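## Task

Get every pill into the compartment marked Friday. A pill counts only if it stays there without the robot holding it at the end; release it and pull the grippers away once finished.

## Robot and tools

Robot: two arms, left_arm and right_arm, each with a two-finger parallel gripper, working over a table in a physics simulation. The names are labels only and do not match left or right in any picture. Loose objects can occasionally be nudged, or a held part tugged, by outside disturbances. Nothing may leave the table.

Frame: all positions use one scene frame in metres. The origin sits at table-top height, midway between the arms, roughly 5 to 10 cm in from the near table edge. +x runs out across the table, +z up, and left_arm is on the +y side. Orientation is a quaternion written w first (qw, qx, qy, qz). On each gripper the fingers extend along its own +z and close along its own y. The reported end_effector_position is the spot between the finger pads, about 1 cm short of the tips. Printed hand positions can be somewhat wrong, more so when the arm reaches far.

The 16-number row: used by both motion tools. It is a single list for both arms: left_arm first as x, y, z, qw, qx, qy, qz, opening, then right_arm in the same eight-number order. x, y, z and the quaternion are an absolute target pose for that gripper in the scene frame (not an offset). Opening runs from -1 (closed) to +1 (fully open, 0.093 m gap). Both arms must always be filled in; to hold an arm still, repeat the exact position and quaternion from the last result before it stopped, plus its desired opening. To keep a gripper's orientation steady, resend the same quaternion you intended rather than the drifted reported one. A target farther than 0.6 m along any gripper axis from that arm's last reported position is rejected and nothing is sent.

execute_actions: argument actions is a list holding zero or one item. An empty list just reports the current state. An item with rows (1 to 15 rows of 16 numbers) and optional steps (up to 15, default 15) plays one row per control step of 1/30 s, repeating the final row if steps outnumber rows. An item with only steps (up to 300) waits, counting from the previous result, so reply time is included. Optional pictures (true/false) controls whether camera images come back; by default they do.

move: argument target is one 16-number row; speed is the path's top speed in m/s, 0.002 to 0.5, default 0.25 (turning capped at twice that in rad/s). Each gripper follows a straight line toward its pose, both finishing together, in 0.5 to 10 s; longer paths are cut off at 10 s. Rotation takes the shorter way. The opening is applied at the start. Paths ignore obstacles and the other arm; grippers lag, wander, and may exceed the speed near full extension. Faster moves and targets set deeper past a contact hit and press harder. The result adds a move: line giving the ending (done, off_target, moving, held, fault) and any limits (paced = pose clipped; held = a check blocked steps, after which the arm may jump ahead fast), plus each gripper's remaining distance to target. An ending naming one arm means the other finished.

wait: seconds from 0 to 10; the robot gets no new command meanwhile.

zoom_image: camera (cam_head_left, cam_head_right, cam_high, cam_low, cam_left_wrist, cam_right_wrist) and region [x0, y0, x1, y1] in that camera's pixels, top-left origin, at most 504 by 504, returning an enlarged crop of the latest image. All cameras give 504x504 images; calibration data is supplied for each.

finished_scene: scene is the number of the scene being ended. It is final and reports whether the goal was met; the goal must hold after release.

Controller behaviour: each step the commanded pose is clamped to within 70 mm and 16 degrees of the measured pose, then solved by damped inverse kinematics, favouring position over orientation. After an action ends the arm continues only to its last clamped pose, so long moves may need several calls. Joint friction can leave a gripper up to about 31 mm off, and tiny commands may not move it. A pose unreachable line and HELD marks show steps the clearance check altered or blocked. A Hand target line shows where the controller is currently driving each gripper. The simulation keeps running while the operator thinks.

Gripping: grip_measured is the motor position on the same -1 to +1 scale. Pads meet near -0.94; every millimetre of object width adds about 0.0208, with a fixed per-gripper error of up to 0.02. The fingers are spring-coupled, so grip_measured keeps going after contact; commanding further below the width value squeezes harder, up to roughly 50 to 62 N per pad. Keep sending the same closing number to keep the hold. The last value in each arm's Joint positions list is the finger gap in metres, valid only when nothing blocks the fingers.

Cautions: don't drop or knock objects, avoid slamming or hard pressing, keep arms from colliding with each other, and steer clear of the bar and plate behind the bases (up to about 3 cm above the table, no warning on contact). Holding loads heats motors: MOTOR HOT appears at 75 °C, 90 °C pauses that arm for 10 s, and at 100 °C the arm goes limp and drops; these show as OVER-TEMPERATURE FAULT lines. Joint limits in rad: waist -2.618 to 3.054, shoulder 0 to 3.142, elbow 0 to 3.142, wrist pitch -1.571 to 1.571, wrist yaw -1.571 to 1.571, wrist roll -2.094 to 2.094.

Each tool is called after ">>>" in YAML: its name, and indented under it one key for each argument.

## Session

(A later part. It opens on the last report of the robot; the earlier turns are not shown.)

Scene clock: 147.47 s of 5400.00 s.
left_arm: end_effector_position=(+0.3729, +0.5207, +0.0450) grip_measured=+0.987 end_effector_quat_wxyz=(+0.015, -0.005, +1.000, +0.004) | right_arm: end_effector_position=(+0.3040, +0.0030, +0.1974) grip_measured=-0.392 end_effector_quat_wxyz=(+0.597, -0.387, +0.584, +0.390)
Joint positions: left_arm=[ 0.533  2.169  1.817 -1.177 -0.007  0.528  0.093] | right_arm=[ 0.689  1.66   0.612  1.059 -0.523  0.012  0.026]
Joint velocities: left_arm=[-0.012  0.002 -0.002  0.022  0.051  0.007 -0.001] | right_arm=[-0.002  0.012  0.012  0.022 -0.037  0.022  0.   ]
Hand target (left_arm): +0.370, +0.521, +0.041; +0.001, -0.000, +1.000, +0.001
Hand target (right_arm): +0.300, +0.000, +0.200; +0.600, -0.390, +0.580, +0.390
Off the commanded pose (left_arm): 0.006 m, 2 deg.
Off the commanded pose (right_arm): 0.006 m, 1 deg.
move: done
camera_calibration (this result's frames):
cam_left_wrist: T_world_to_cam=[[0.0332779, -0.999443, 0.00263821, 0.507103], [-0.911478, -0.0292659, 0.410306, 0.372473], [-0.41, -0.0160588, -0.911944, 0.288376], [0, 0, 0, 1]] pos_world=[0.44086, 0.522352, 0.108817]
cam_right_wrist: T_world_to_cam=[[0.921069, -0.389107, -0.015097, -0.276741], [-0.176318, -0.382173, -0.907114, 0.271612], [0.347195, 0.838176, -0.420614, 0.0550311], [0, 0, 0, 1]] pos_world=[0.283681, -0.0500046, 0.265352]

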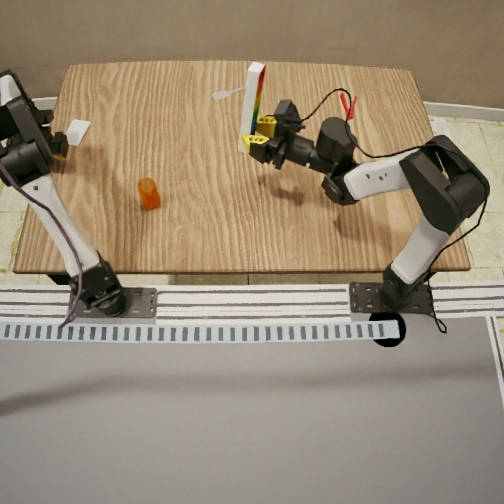

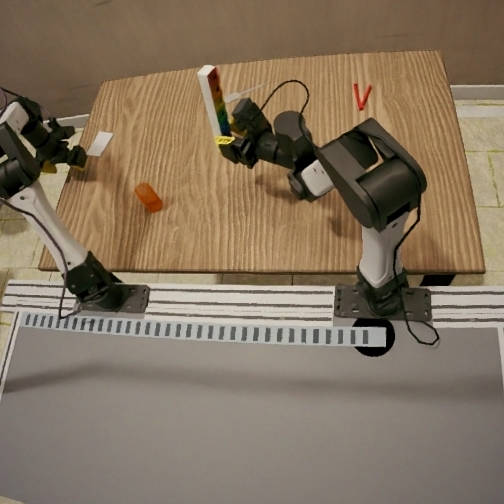

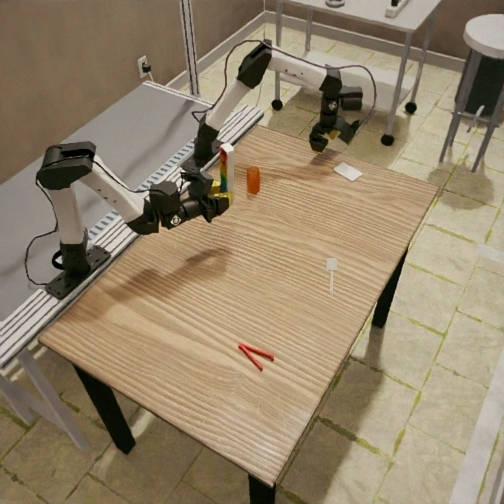

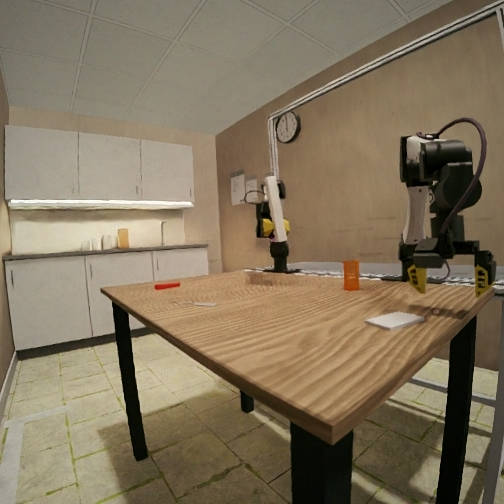

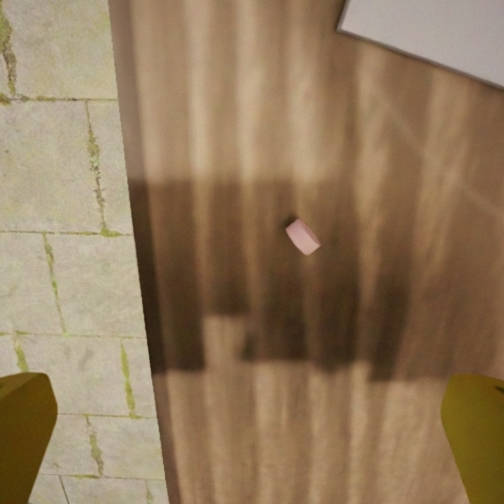

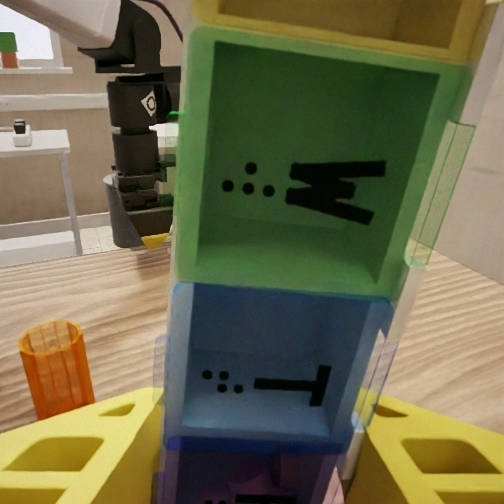

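>>> move:
  target: [0.397,0.505,0.035,0,-0.383,0.924,0,-0.3,0.26,-0.06,0.08,0,-0.574,0.819,0,-0.42]
  speed: 0.3

>>> move:
  target: [0.397,0.505,0.006,0,-0.383,0.924,0,-0.3,0.26,-0.06,0.012,0,-0.574,0.819,0,-0.42]
  speed: 0.06

Scene clock: 151.33 s of 5400.00 s.
left_arm: end_effector_position=(+0.3972, +0.5110, +0.0414) grip_measured=-0.298 end_effector_quat_wxyz=(+0.016, -0.384, +0.923, -0.003) | right_arm: end_effector_position=(+0.2553, -0.0679, +0.0800) grip_measured=-0.392 end_effector_quat_wxyz=(-0.003, -0.569, +0.823, -0.002)
Joint positions: left_arm=[ 0.486  2.243  1.922 -1.209 -0.008 -0.298  0.031] | right_arm=[ 0.846  1.937  1.547 -1.201 -0.007 -0.412  0.026]
Joint velocities: left_arm=[-0.007 -0.012  0.007  0.007 -0.022  0.007  0.002] | right_arm=[ 0.007  0.012  0.002 -0.037 -0.081  0.007 -0.   ]
Hand target (left_arm): +0.397, +0.505, +0.035; -0.000, -0.383, +0.924, -0.000
Hand target (right_arm): +0.259, -0.063, +0.083; +0.003, -0.568, +0.823, -0.005
Off the commanded pose (left_arm): 0.009 m, 2 deg.
Off the commanded pose (right_arm): 0.009 m, 1 deg.
move: done
camera_calibration (this result's frames):
cam_left_wrist: T_world_to_cam=[[0.725123, -0.688083, 0.027194, 0.0616547], [-0.634612, -0.6524, 0.414296, 0.60416], [-0.267328, -0.317673, -0.909736, 0.392222], [0, 0, 0, 1]] pos_world=[0.443552, 0.561176, 0.104841]
cam_right_wrist: T_world_to_cam=[[0.927326, -0.374203, -0.00627943, -0.262609], [-0.332793, -0.832149, 0.443596, 0.0308112], [-0.17122, -0.409268, -0.896205, 0.167688], [0, 0, 0, 1]] pos_world=[0.282489, -0.00400015, 0.134966]

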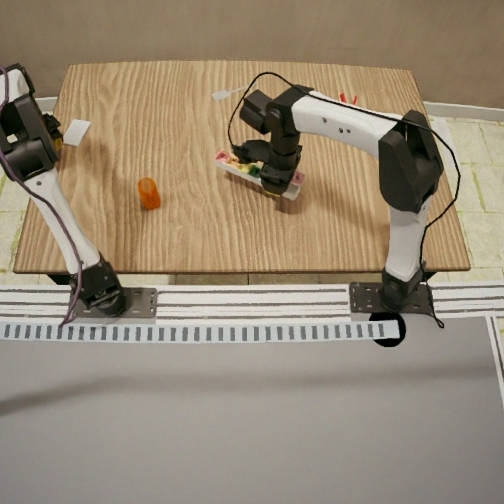

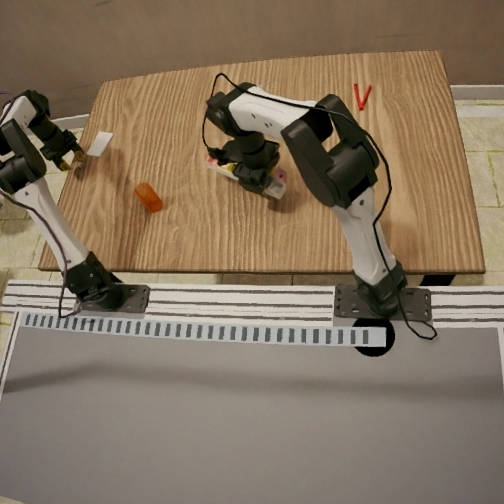

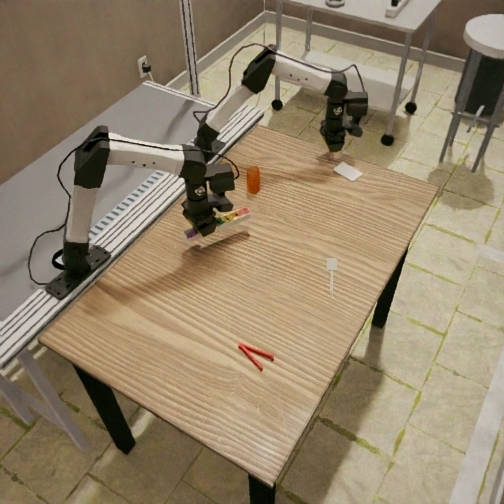

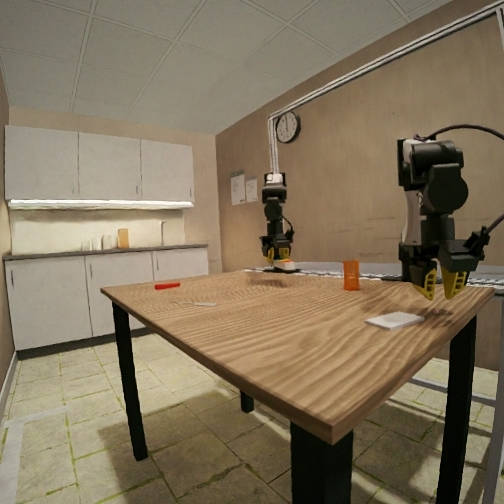

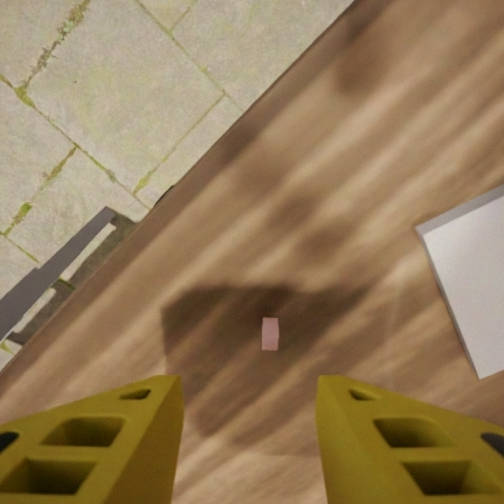

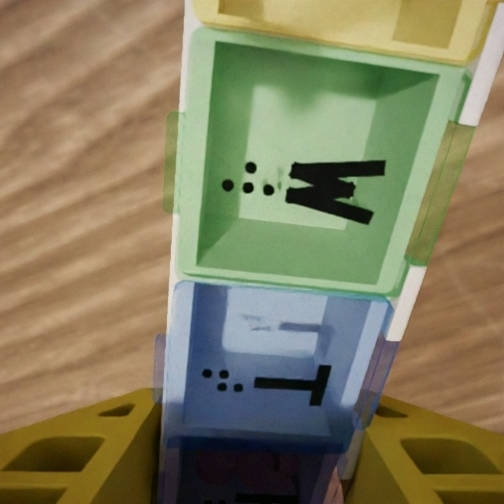

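Scene clock: 152.80 s of 5400.00 s.
left_arm: end_effector_position=(+0.4000, +0.5122, +0.0216) grip_measured=-0.298 end_effector_quat_wxyz=(+0.017, -0.385, +0.923, -0.003) | right_arm: end_effector_position=(+0.2632, -0.0604, +0.0224) grip_measured=-0.392 end_effector_quat_wxyz=(+0.004, -0.569, +0.822, -0.000)
Joint positions: left_arm=[ 0.486  2.264  1.878 -1.141 -0.008 -0.298  0.031] | right_arm=[ 0.846  2.017  1.425 -0.985 -0.007 -0.412  0.026]
Joint velocities: left_arm=[ 0.002 -0.002 -0.002 -0.007 -0.022  0.007 -0.   ] | right_arm=[-0.007  0.002 -0.017 -0.037 -0.037 -0.051  0.   ]
Hand target (left_arm): +0.397, +0.505, +0.006; -0.000, -0.383, +0.924, -0.000
Hand target (right_arm): +0.260, -0.060, +0.012; -0.000, -0.574, +0.819, -0.000
Off the commanded pose (left_arm): 0.017 m, 2 deg.
Off the commanded pose (right_arm): 0.011 m, 1 deg.
move: off_target (left_arm, right_arm)
camera_calibration (this result's frames):
cam_left_wrist: T_world_to_cam=[[0.725351, -0.687807, 0.0280466, 0.0606848], [-0.635308, -0.653186, 0.411985, 0.615582], [-0.265047, -0.316652, -0.910759, 0.373881], [0, 0, 0, 1]] pos_world=[0.446162, 0.562219, 0.0852023]
cam_right_wrist: T_world_to_cam=[[0.927838, -0.372983, -0.00105682, -0.267677], [-0.335925, -0.836878, 0.432191, 0.0660434], [-0.162084, -0.400648, -0.901781, 0.118775], [0, 0, 0, 1]] pos_world=[0.289798, 0.00301851, 0.0782827]

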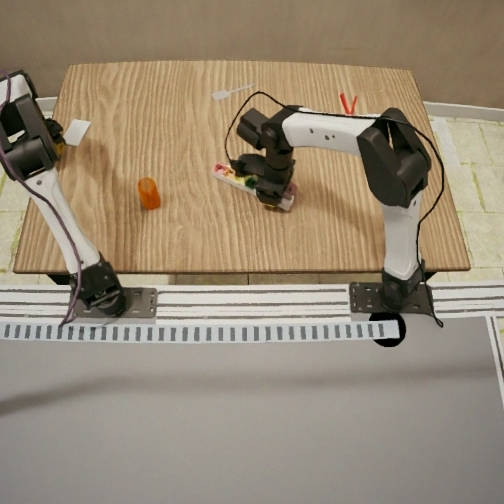

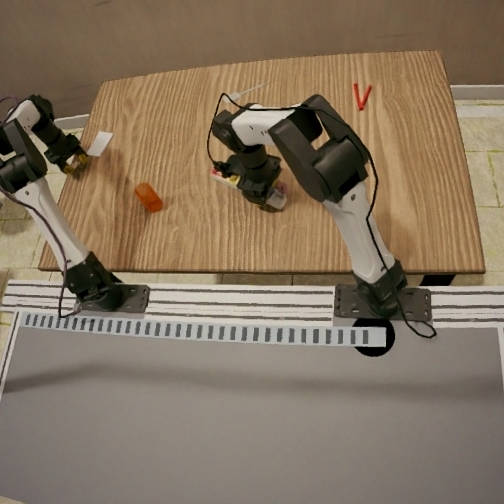

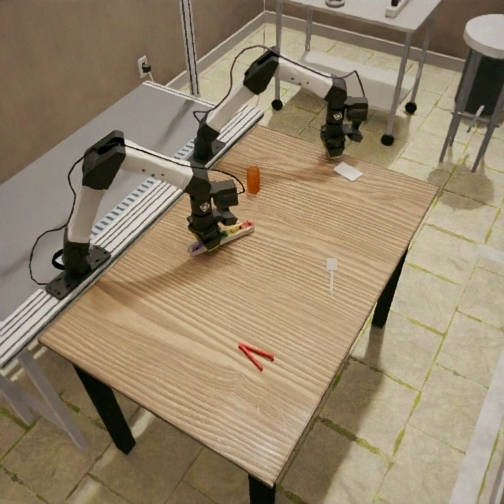

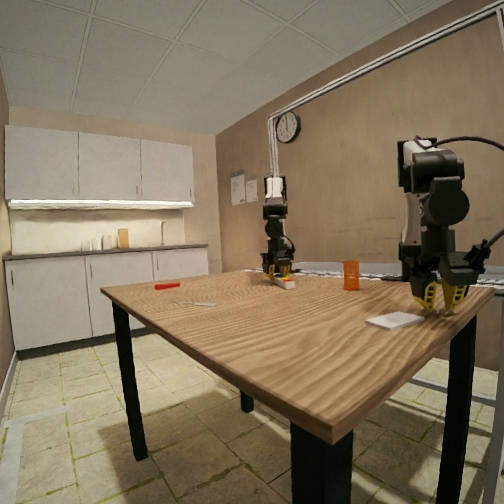

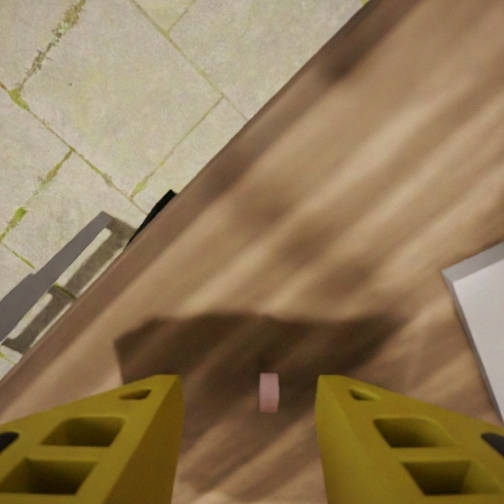

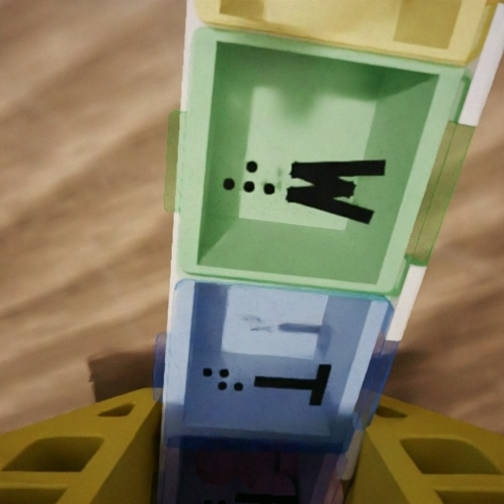

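Shift back ~6 mm and lower.

>>> move:
  target: [0.388,0.495,-0.004,0,-0.383,0.924,0,-0.5,0.26,-0.06,0.008,0,-0.574,0.819,0,0.3]
  speed: 0.03

Scene clock: 154.47 s of 5400.00 s.
left_arm: end_effector_position=(+0.3958, +0.5093, +0.0149) grip_measured=-0.498 end_effector_quat_wxyz=(+0.028, -0.386, +0.922, +0.004) | right_arm: end_effector_position=(+0.2682, -0.0553, +0.0226) grip_measured=+0.299 end_effector_quat_wxyz=(+0.018, -0.569, +0.822, +0.002)
Joint positions: left_arm=[ 0.481  2.225  1.785 -1.065 -0.02  -0.307  0.021] | right_arm=[ 0.846  2.017  1.425 -0.956 -0.007 -0.412  0.06 ]
Joint velocities: left_arm=[ 0.002 -0.007 -0.012  0.007  0.022 -0.007  0.001] | right_arm=[ 0.002  0.007 -0.002 -0.051  0.037  0.022 -0.001]
Hand target (left_arm): +0.388, +0.495, -0.003; -0.001, -0.383, +0.924, +0.000
Hand target (right_arm): +0.260, -0.060, +0.009; -0.000, -0.574, +0.819, -0.000
Off the commanded pose (left_arm): 0.025 m, 3 deg.
Off the commanded pose (right_arm): 0.017 m, 2 deg.
move: off_target (left_arm, right_arm)
camera_calibration (this result's frames):
cam_left_wrist: T_world_to_cam=[[0.728213, -0.684917, 0.0243933, 0.0594552], [-0.637919, -0.664373, 0.389445, 0.620852], [-0.250532, -0.29916, -0.920726, 0.351283], [0, 0, 0, 1]] pos_world=[0.440764, 0.558289, 0.0801977]
cam_right_wrist: T_world_to_cam=[[0.92785, -0.372816, 0.0101221, -0.27063], [-0.344296, -0.845806, 0.40752, 0.074219], [-0.143369, -0.381602, -0.91314, 0.118054], [0, 0, 0, 1]] pos_world=[0.293582, 0.0069296, 0.0802936]

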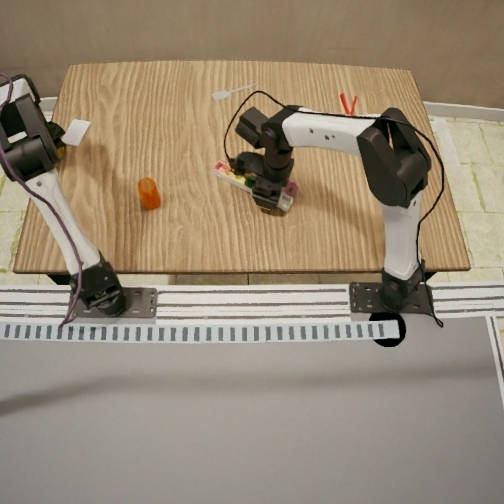

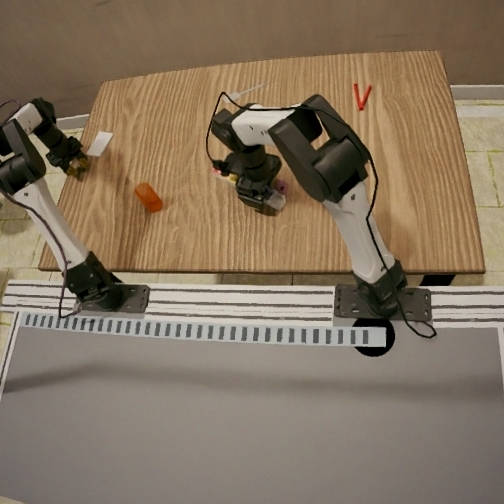

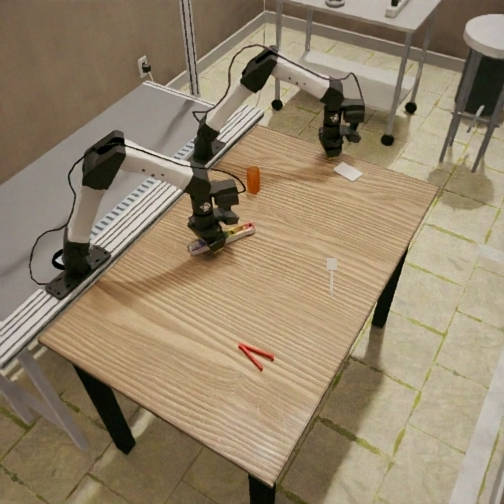

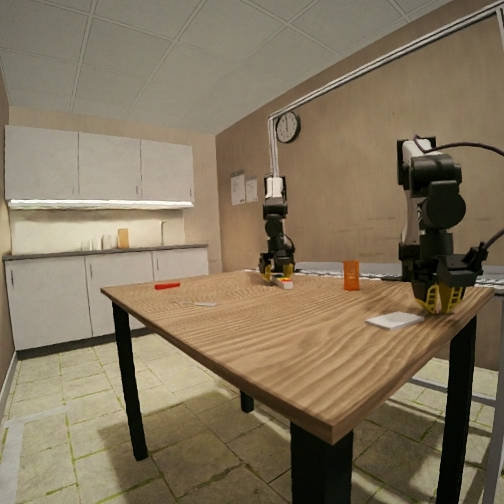

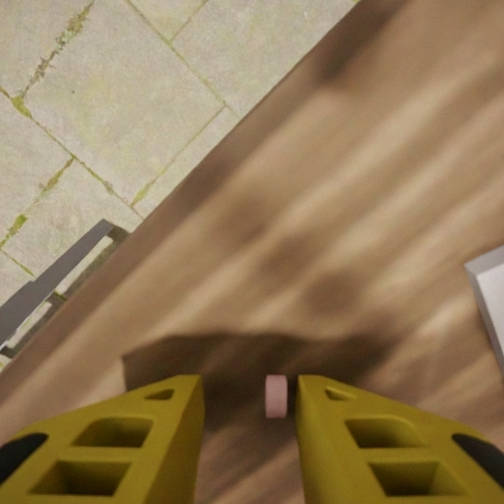

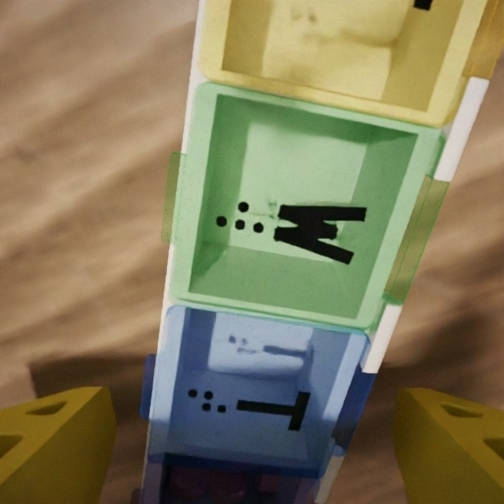

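>>> move:
  target: [0.388,0.495,-0.004,0,-0.383,0.924,0,-0.95,0.25,-0.08,0.1,0,-0.574,0.819,0,0.3]
  speed: 0.1

>>> move:
  target: [0.37,0.40,0.13,0,-0.383,0.924,0,-0.95,0.25,-0.08,0.1,0,-0.574,0.819,0,-1]
  speed: 0.2

Scene clock: 156.23 s of 5400.00 s.
left_arm: end_effector_position=(+0.3958, +0.5093, +0.0151) grip_measured=-0.942 end_effector_quat_wxyz=(+0.029, -0.387, +0.922, +0.004) | right_arm: end_effector_position=(+0.2441, -0.0830, +0.0882) grip_measured=+0.299 end_effector_quat_wxyz=(-0.016, -0.575, +0.818, -0.004)
Joint positions: left_arm=[ 0.481  2.223  1.783 -1.063 -0.02  -0.309  0.   ] | right_arm=[ 0.838  1.887  1.512 -1.244 -0.007 -0.435  0.06 ]
Joint velocities: left_arm=[ 0.002  0.017 -0.002  0.051 -0.007  0.022 -0.001] | right_arm=[-0.012  0.002  0.002 -0.007  0.051  0.007 -0.   ]
Hand target (left_arm): +0.388, +0.495, -0.003; -0.000, -0.383, +0.924, +0.000
Hand target (right_arm): +0.250, -0.081, +0.100; +0.000, -0.574, +0.819, -0.000
Off the commanded pose (left_arm): 0.025 m, 3 deg.
Off the commanded pose (right_arm): 0.014 m, 2 deg.
move: off_target (left_arm, right_arm)
camera_calibration (this result's frames):
cam_left_wrist: T_world_to_cam=[[0.729215, -0.683811, 0.0254569, 0.0584016], [-0.63764, -0.665538, 0.387909, 0.621286], [-0.248314, -0.299102, -0.921346, 0.350616], [0, 0, 0, 1]] pos_world=[0.440632, 0.558295, 0.080549]
cam_right_wrist: T_world_to_cam=[[0.9326, -0.360486, -0.0175035, -0.256963], [-0.311411, -0.828259, 0.465844, 0.0039966], [-0.182428, -0.428995, -0.884694, 0.167024], [0, 0, 0, 1]] pos_world=[0.271359, -0.0176689, 0.141406]

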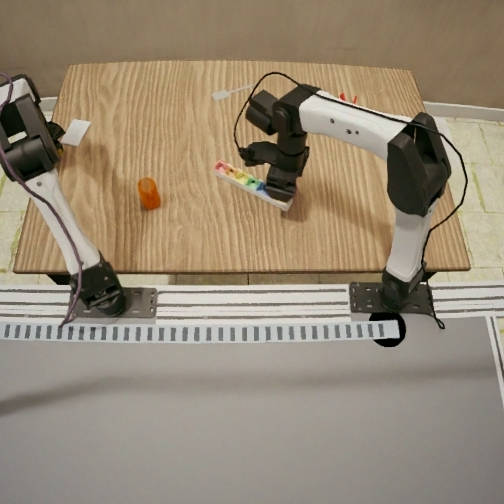

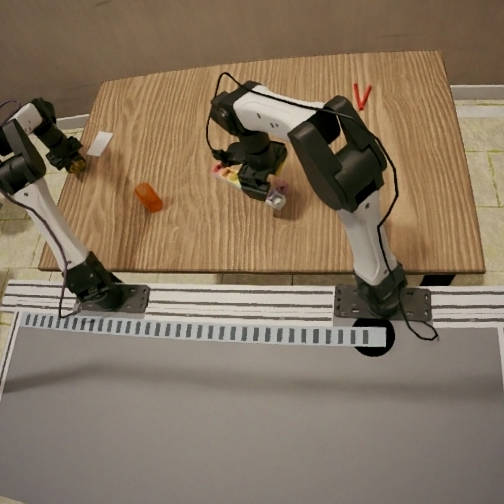

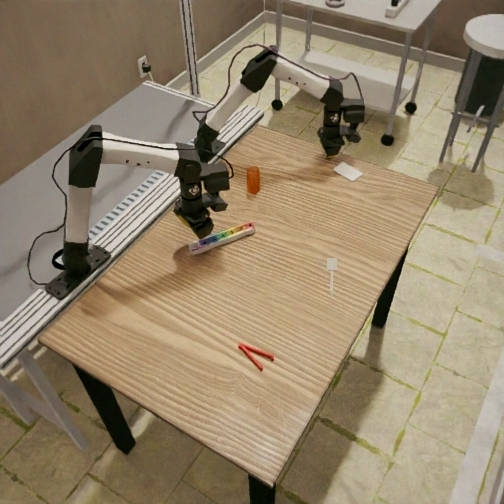

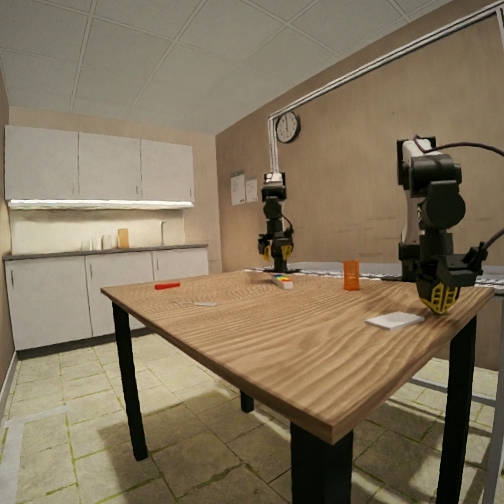

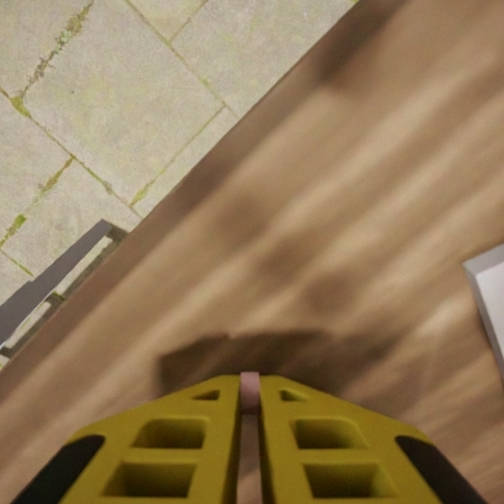

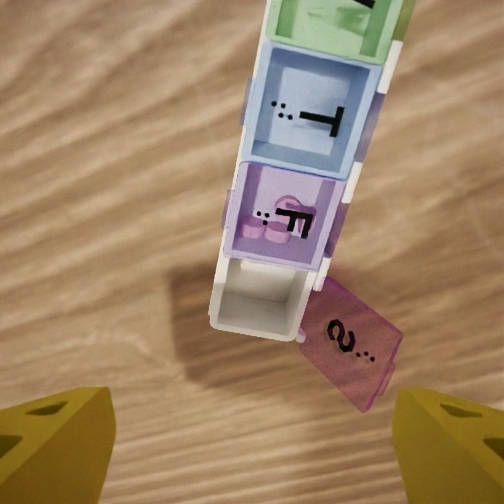

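Scene clock: 157.67 s of 5400.00 s.
left_arm: end_effector_position=(+0.3723, +0.4032, +0.1289) grip_measured=-0.942 end_effector_quat_wxyz=(+0.008, -0.381, +0.924, -0.000) | right_arm: end_effector_position=(+0.2436, -0.0835, +0.0882) grip_measured=-1.000 end_effector_quat_wxyz=(-0.018, -0.575, +0.818, -0.004)
Joint positions: left_arm=[ 0.257  1.982  1.86  -1.427 -0.02  -0.521  0.   ] | right_arm=[ 0.838  1.887  1.512 -1.247 -0.007 -0.435  0.   ]
Joint velocities: left_arm=[-0.012 -0.007  0.002  0.066 -0.037  0.007  0.   ] | right_arm=[-0.002  0.002 -0.012 -0.081  0.022 -0.037  0.   ]
Hand target (left_arm): +0.370, +0.399, +0.129; -0.001, -0.383, +0.924, -0.001
Hand target (right_arm): +0.250, -0.080, +0.100; +0.000, -0.574, +0.819, +0.000
Off the commanded pose (left_arm): 0.004 m, 1 deg.
Off the commanded pose (right_arm): 0.014 m, 2 deg.
move: off_target (right_arm)
camera_calibration (this result's frames):
cam_left_wrist: T_world_to_cam=[[0.720943, -0.692802, 0.0163195, 0.00804987], [-0.631788, -0.647409, 0.426269, 0.477126], [-0.284755, -0.317626, -0.904449, 0.43666], [0, 0, 0, 1]] pos_world=[0.41998, 0.453167, 0.191422]
cam_right_wrist: T_world_to_cam=[[0.932551, -0.360552, -0.0187244, -0.256553], [-0.310432, -0.827237, 0.468306, 0.00301716], [-0.184338, -0.430907, -0.883368, 0.166916], [0, 0, 0, 1]] pos_world=[0.270954, -0.0180796, 0.141231]

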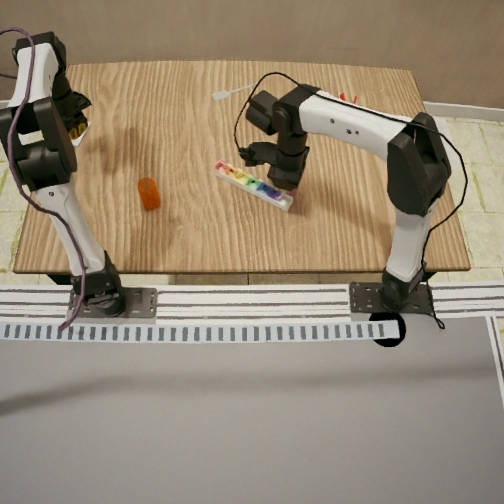

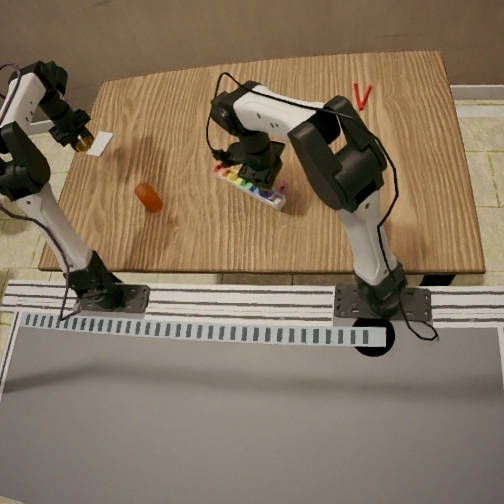

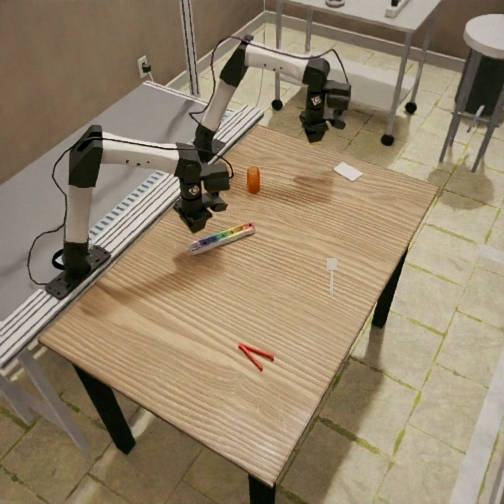

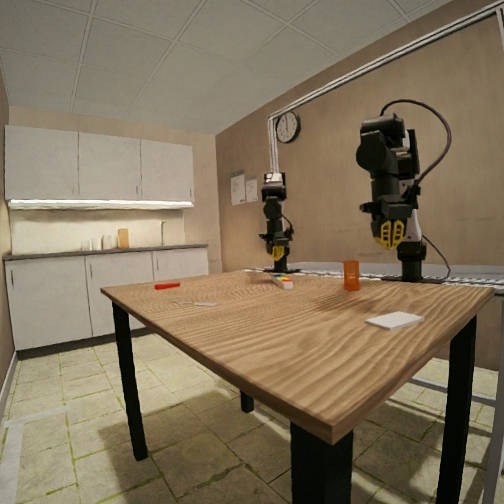

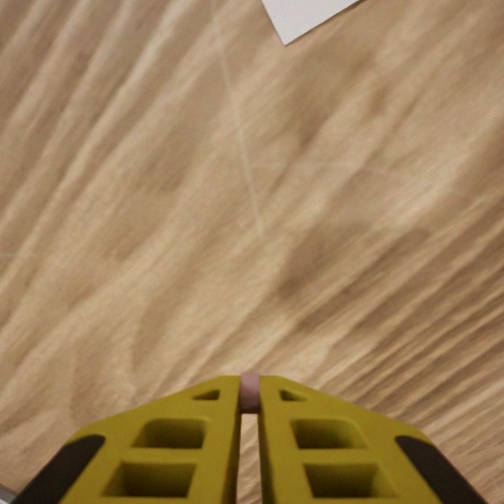

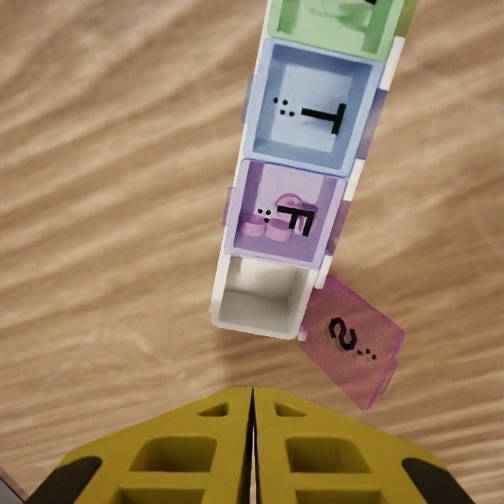

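>>> move:
  target: [0.31,0.03,0.1,0,-0.2,0.98,0,-0.95,0.19,-0.06,0.06,0.42,0.04,0.905,-0.02,-1]
  speed: 0.3

Scene clock: 161.43 s of 5400.00 s.
left_arm: end_effector_position=(+0.3157, +0.0327, +0.1051) grip_measured=-0.942 end_effector_quat_wxyz=(+0.004, -0.198, +0.980, -0.008) | right_arm: end_effector_position=(+0.1913, -0.0689, +0.0550) grip_measured=-1.000 end_effector_quat_wxyz=(+0.417, +0.036, +0.908, -0.020)
Joint positions: left_arm=[-0.722  2.119  1.94  -1.387 -0.013 -1.115  0.   ] | right_arm=[ 1.4    1.689  0.885 -0.625  0.837  1.366  0.   ]
Joint velocities: left_arm=[ 0.007 -0.012 -0.012 -0.051 -0.007 -0.007  0.   ] | right_arm=[ 0.002 -0.002 -0.012  0.066  0.007 -0.037  0.   ]
Hand target (left_arm): +0.312, +0.030, +0.100; -0.007, -0.200, +0.980, -0.001
Hand target (right_arm): +0.192, -0.061, +0.058; +0.422, +0.039, +0.906, -0.016
Off the commanded pose (left_arm): 0.008 m, 1 deg.
Off the commanded pose (right_arm): 0.010 m, 1 deg.
move: done
camera_calibration (this result's frames):
cam_left_wrist: T_world_to_cam=[[0.408573, -0.912362, 0.0257476, -0.102636], [-0.826567, -0.357893, 0.434395, 0.262766], [-0.387111, -0.198764, -0.900354, 0.309385], [0, 0, 0, 1]] pos_world=[0.378894, 0.0618953, 0.167055]
cam_right_wrist: T_world_to_cam=[[-0.092195, -0.995625, -0.0151817, -0.051083], [-0.912887, 0.0906027, -0.398031, 0.240607], [0.397665, -0.0228373, -0.917246, 0.0529295], [0, 0, 0, 1]] pos_world=[0.193889, -0.0714504, 0.143543]

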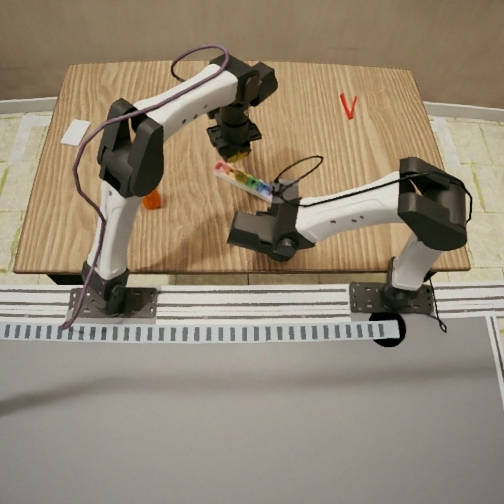

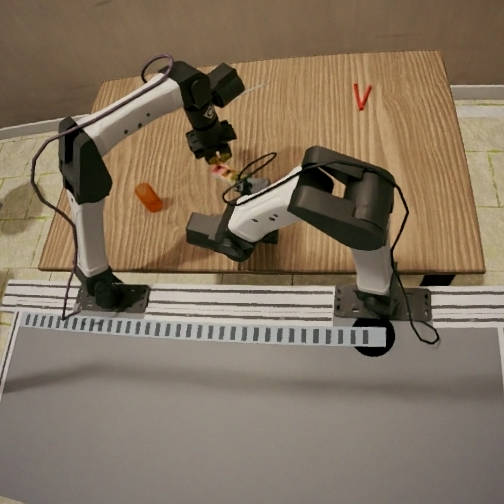

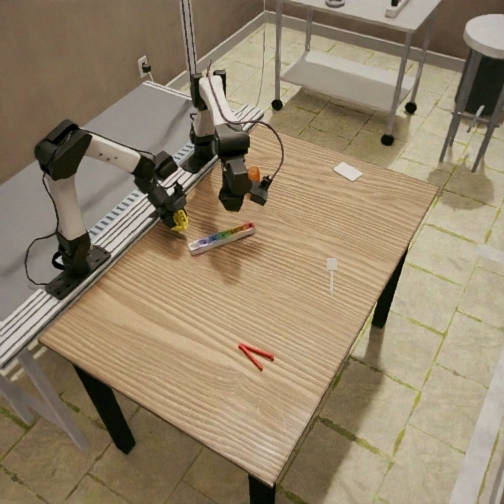

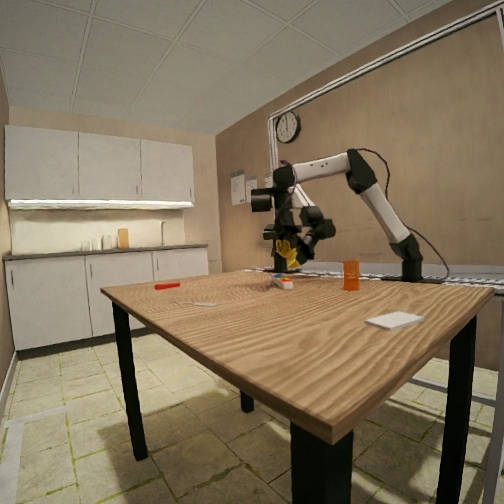

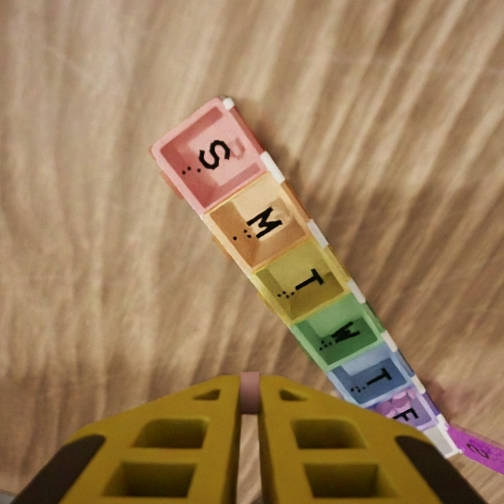

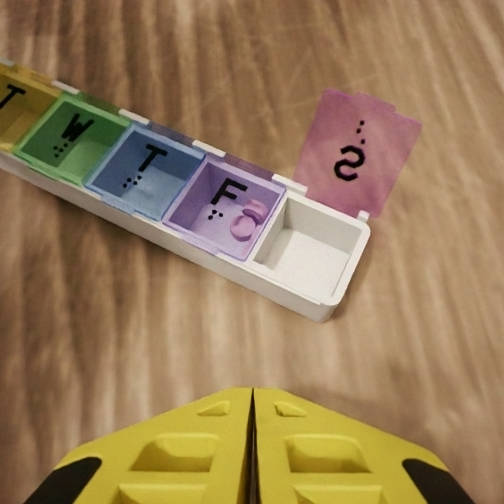

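>>> move:
  target: [0.312,0.008,0.02,0,-0.2,0.98,0,-0.95,0.215,-0.048,0.018,0.42,0.04,0.905,-0.02,-1]
  speed: 0.06

>>> move:
  target: [0.312,0.008,0.02,0,-0.2,0.98,0,-0.95,0.245,-0.052,0.016,0.42,0.04,0.905,-0.02,-1]
  speed: 0.03

Scene clock: 163.77 s of 5400.00 s.
left_arm: end_effector_position=(+0.3182, +0.0111, +0.0399) grip_measured=-0.942 end_effector_quat_wxyz=(+0.007, -0.202, +0.979, -0.011) | right_arm: end_effector_position=(+0.2097, -0.0556, +0.0172) grip_measured=-1.000 end_effector_quat_wxyz=(+0.420, +0.034, +0.907, -0.028)
Joint positions: left_arm=[-0.754  2.193  1.795 -1.16  -0.014 -1.155  0.   ] | right_arm=[ 1.353  1.844  0.885 -0.437  0.838  1.3    0.   ]
Joint velocities: left_arm=[-0.002  0.012 -0.002 -0.051 -0.066  0.051  0.   ] | right_arm=[ 0.002 -0.012 -0.007  0.051  0.007 -0.066  0.   ]
Hand target (left_arm): +0.312, +0.008, +0.021; -0.001, -0.200, +0.980, +0.001
Hand target (right_arm): +0.214, -0.047, +0.019; +0.421, +0.040, +0.906, -0.020
Off the commanded pose (left_arm): 0.021 m, 1 deg.
Off the commanded pose (right_arm): 0.009 m, 1 deg.
move: off_target (left_arm)
camera_calibration (this result's frames):
cam_left_wrist: T_world_to_cam=[[0.415802, -0.908855, 0.0330322, -0.124332], [-0.826647, -0.36255, 0.430362, 0.285763], [-0.379161, -0.206251, -0.902052, 0.244954], [0, 0, 0, 1]] pos_world=[0.3808, 0.0411256, 0.102086]
cam_right_wrist: T_world_to_cam=[[-0.0956719, -0.995412, 0.0014295, -0.0362859], [-0.910955, 0.0869754, -0.403232, 0.240614], [0.401258, -0.0398802, -0.915097, 0.00945215], [0, 0, 0, 1]] pos_world=[0.211924, -0.0566699, 0.105725]

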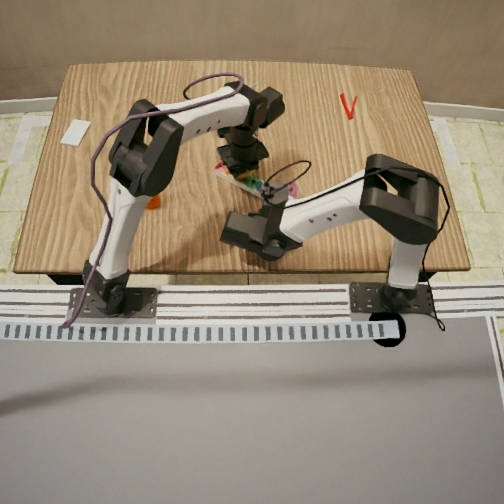

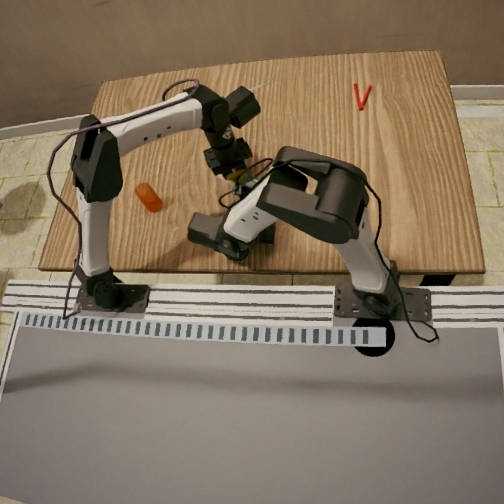

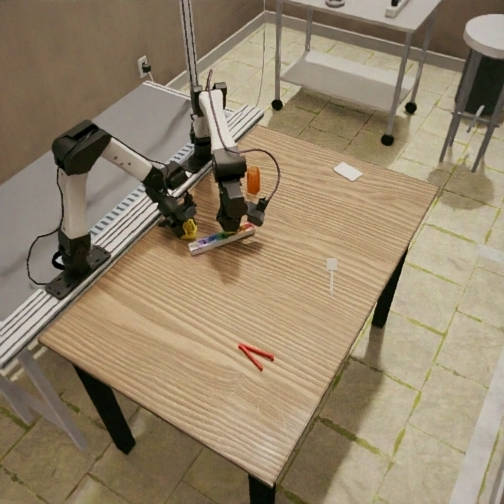

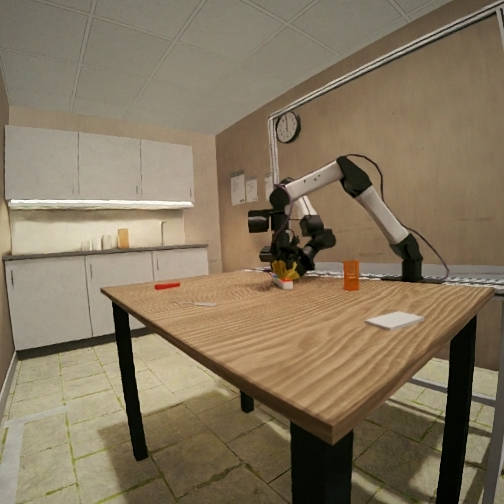

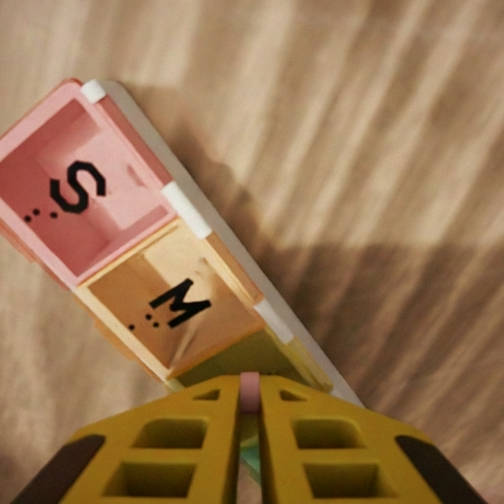

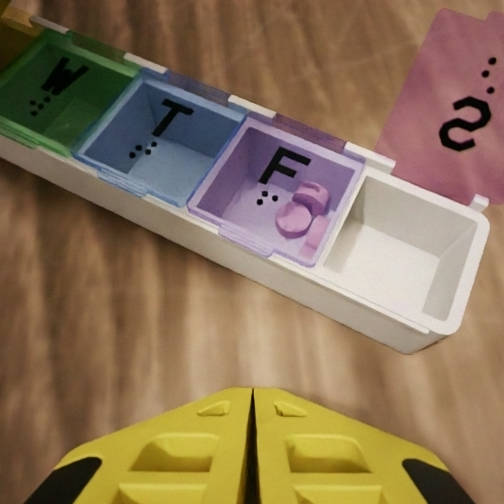

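Scene clock: 165.23 s of 5400.00 s.
left_arm: end_effector_position=(+0.3209, +0.0087, +0.0404) grip_measured=-0.942 end_effector_quat_wxyz=(+0.011, -0.202, +0.979, -0.017) | right_arm: end_effector_position=(+0.2411, -0.0543, +0.0205) grip_measured=-1.000 end_effector_quat_wxyz=(+0.422, +0.040, +0.905, -0.019)
Joint positions: left_arm=[-0.754  2.192  1.795 -1.146 -0.014 -1.157  0.   ] | right_arm=[ 1.255  1.844  0.885 -0.313  0.816  1.163  0.   ]
Joint velocities: left_arm=[ 0.002  0.007 -0.012 -0.051 -0.022 -0.11   0.   ] | right_arm=[-0.012 -0.002 -0.002 -0.066 -0.022 -0.037  0.   ]
Hand target (left_arm): +0.312, +0.009, +0.021; -0.000, -0.200, +0.980, +0.000
Hand target (right_arm): +0.244, -0.051, +0.016; +0.420, +0.040, +0.906, -0.020
Off the commanded pose (left_arm): 0.022 m, 2 deg.
Off the commanded pose (right_arm): 0.006 m, 0 deg.
move: off_target (left_arm)
camera_calibration (this result's frames):
cam_left_wrist: T_world_to_cam=[[0.416596, -0.907851, 0.0474886, -0.128505], [-0.831032, -0.359127, 0.42475, 0.288407], [-0.368555, -0.216414, -0.904064, 0.242742], [0, 0, 0, 1]] pos_world=[0.382674, 0.0394438, 0.103056]
cam_right_wrist: T_world_to_cam=[[-0.0983533, -0.994935, -0.0207494, -0.0308409], [-0.907722, 0.0982389, -0.407909, 0.270369], [0.407882, -0.0212846, -0.912787, -0.000674321], [0, 0, 0, 1]] pos_world=[0.242661, -0.0572597, 0.10903]

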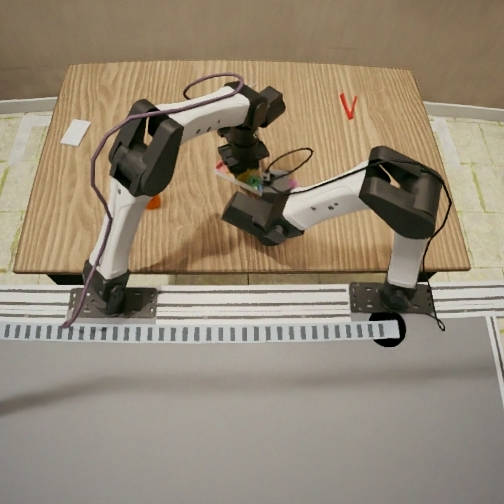

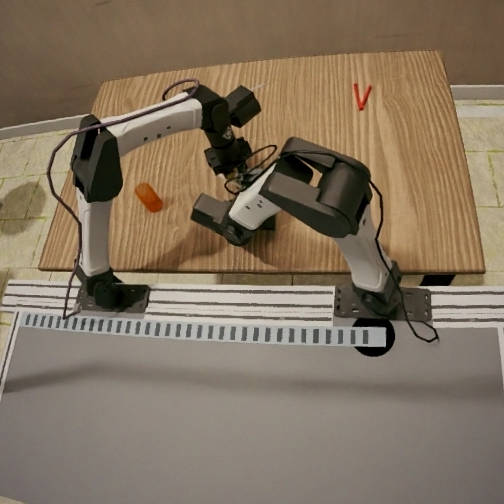

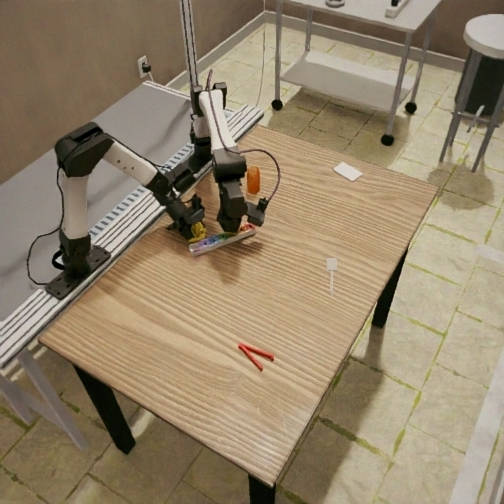

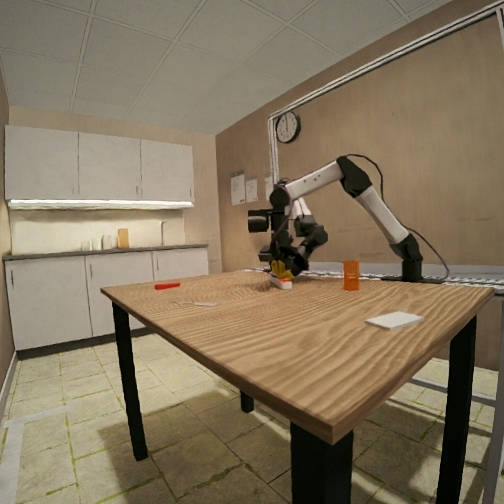

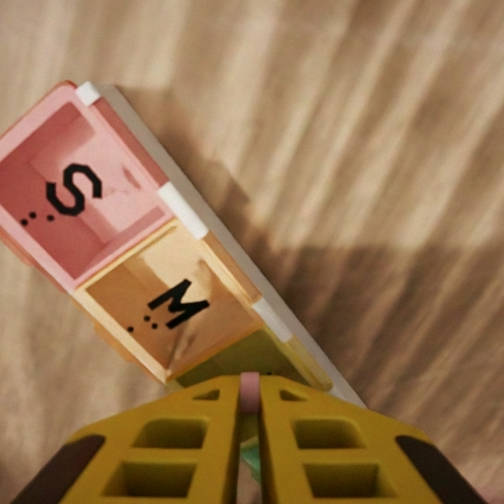

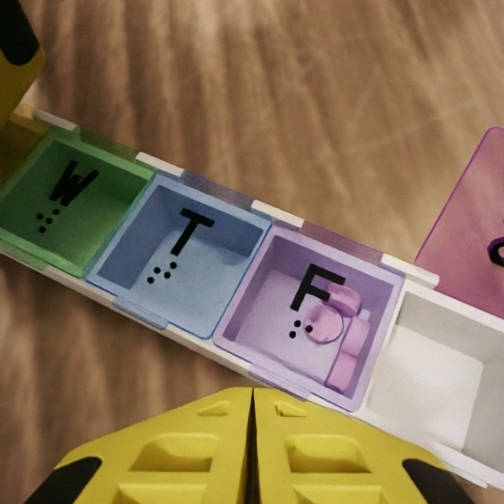

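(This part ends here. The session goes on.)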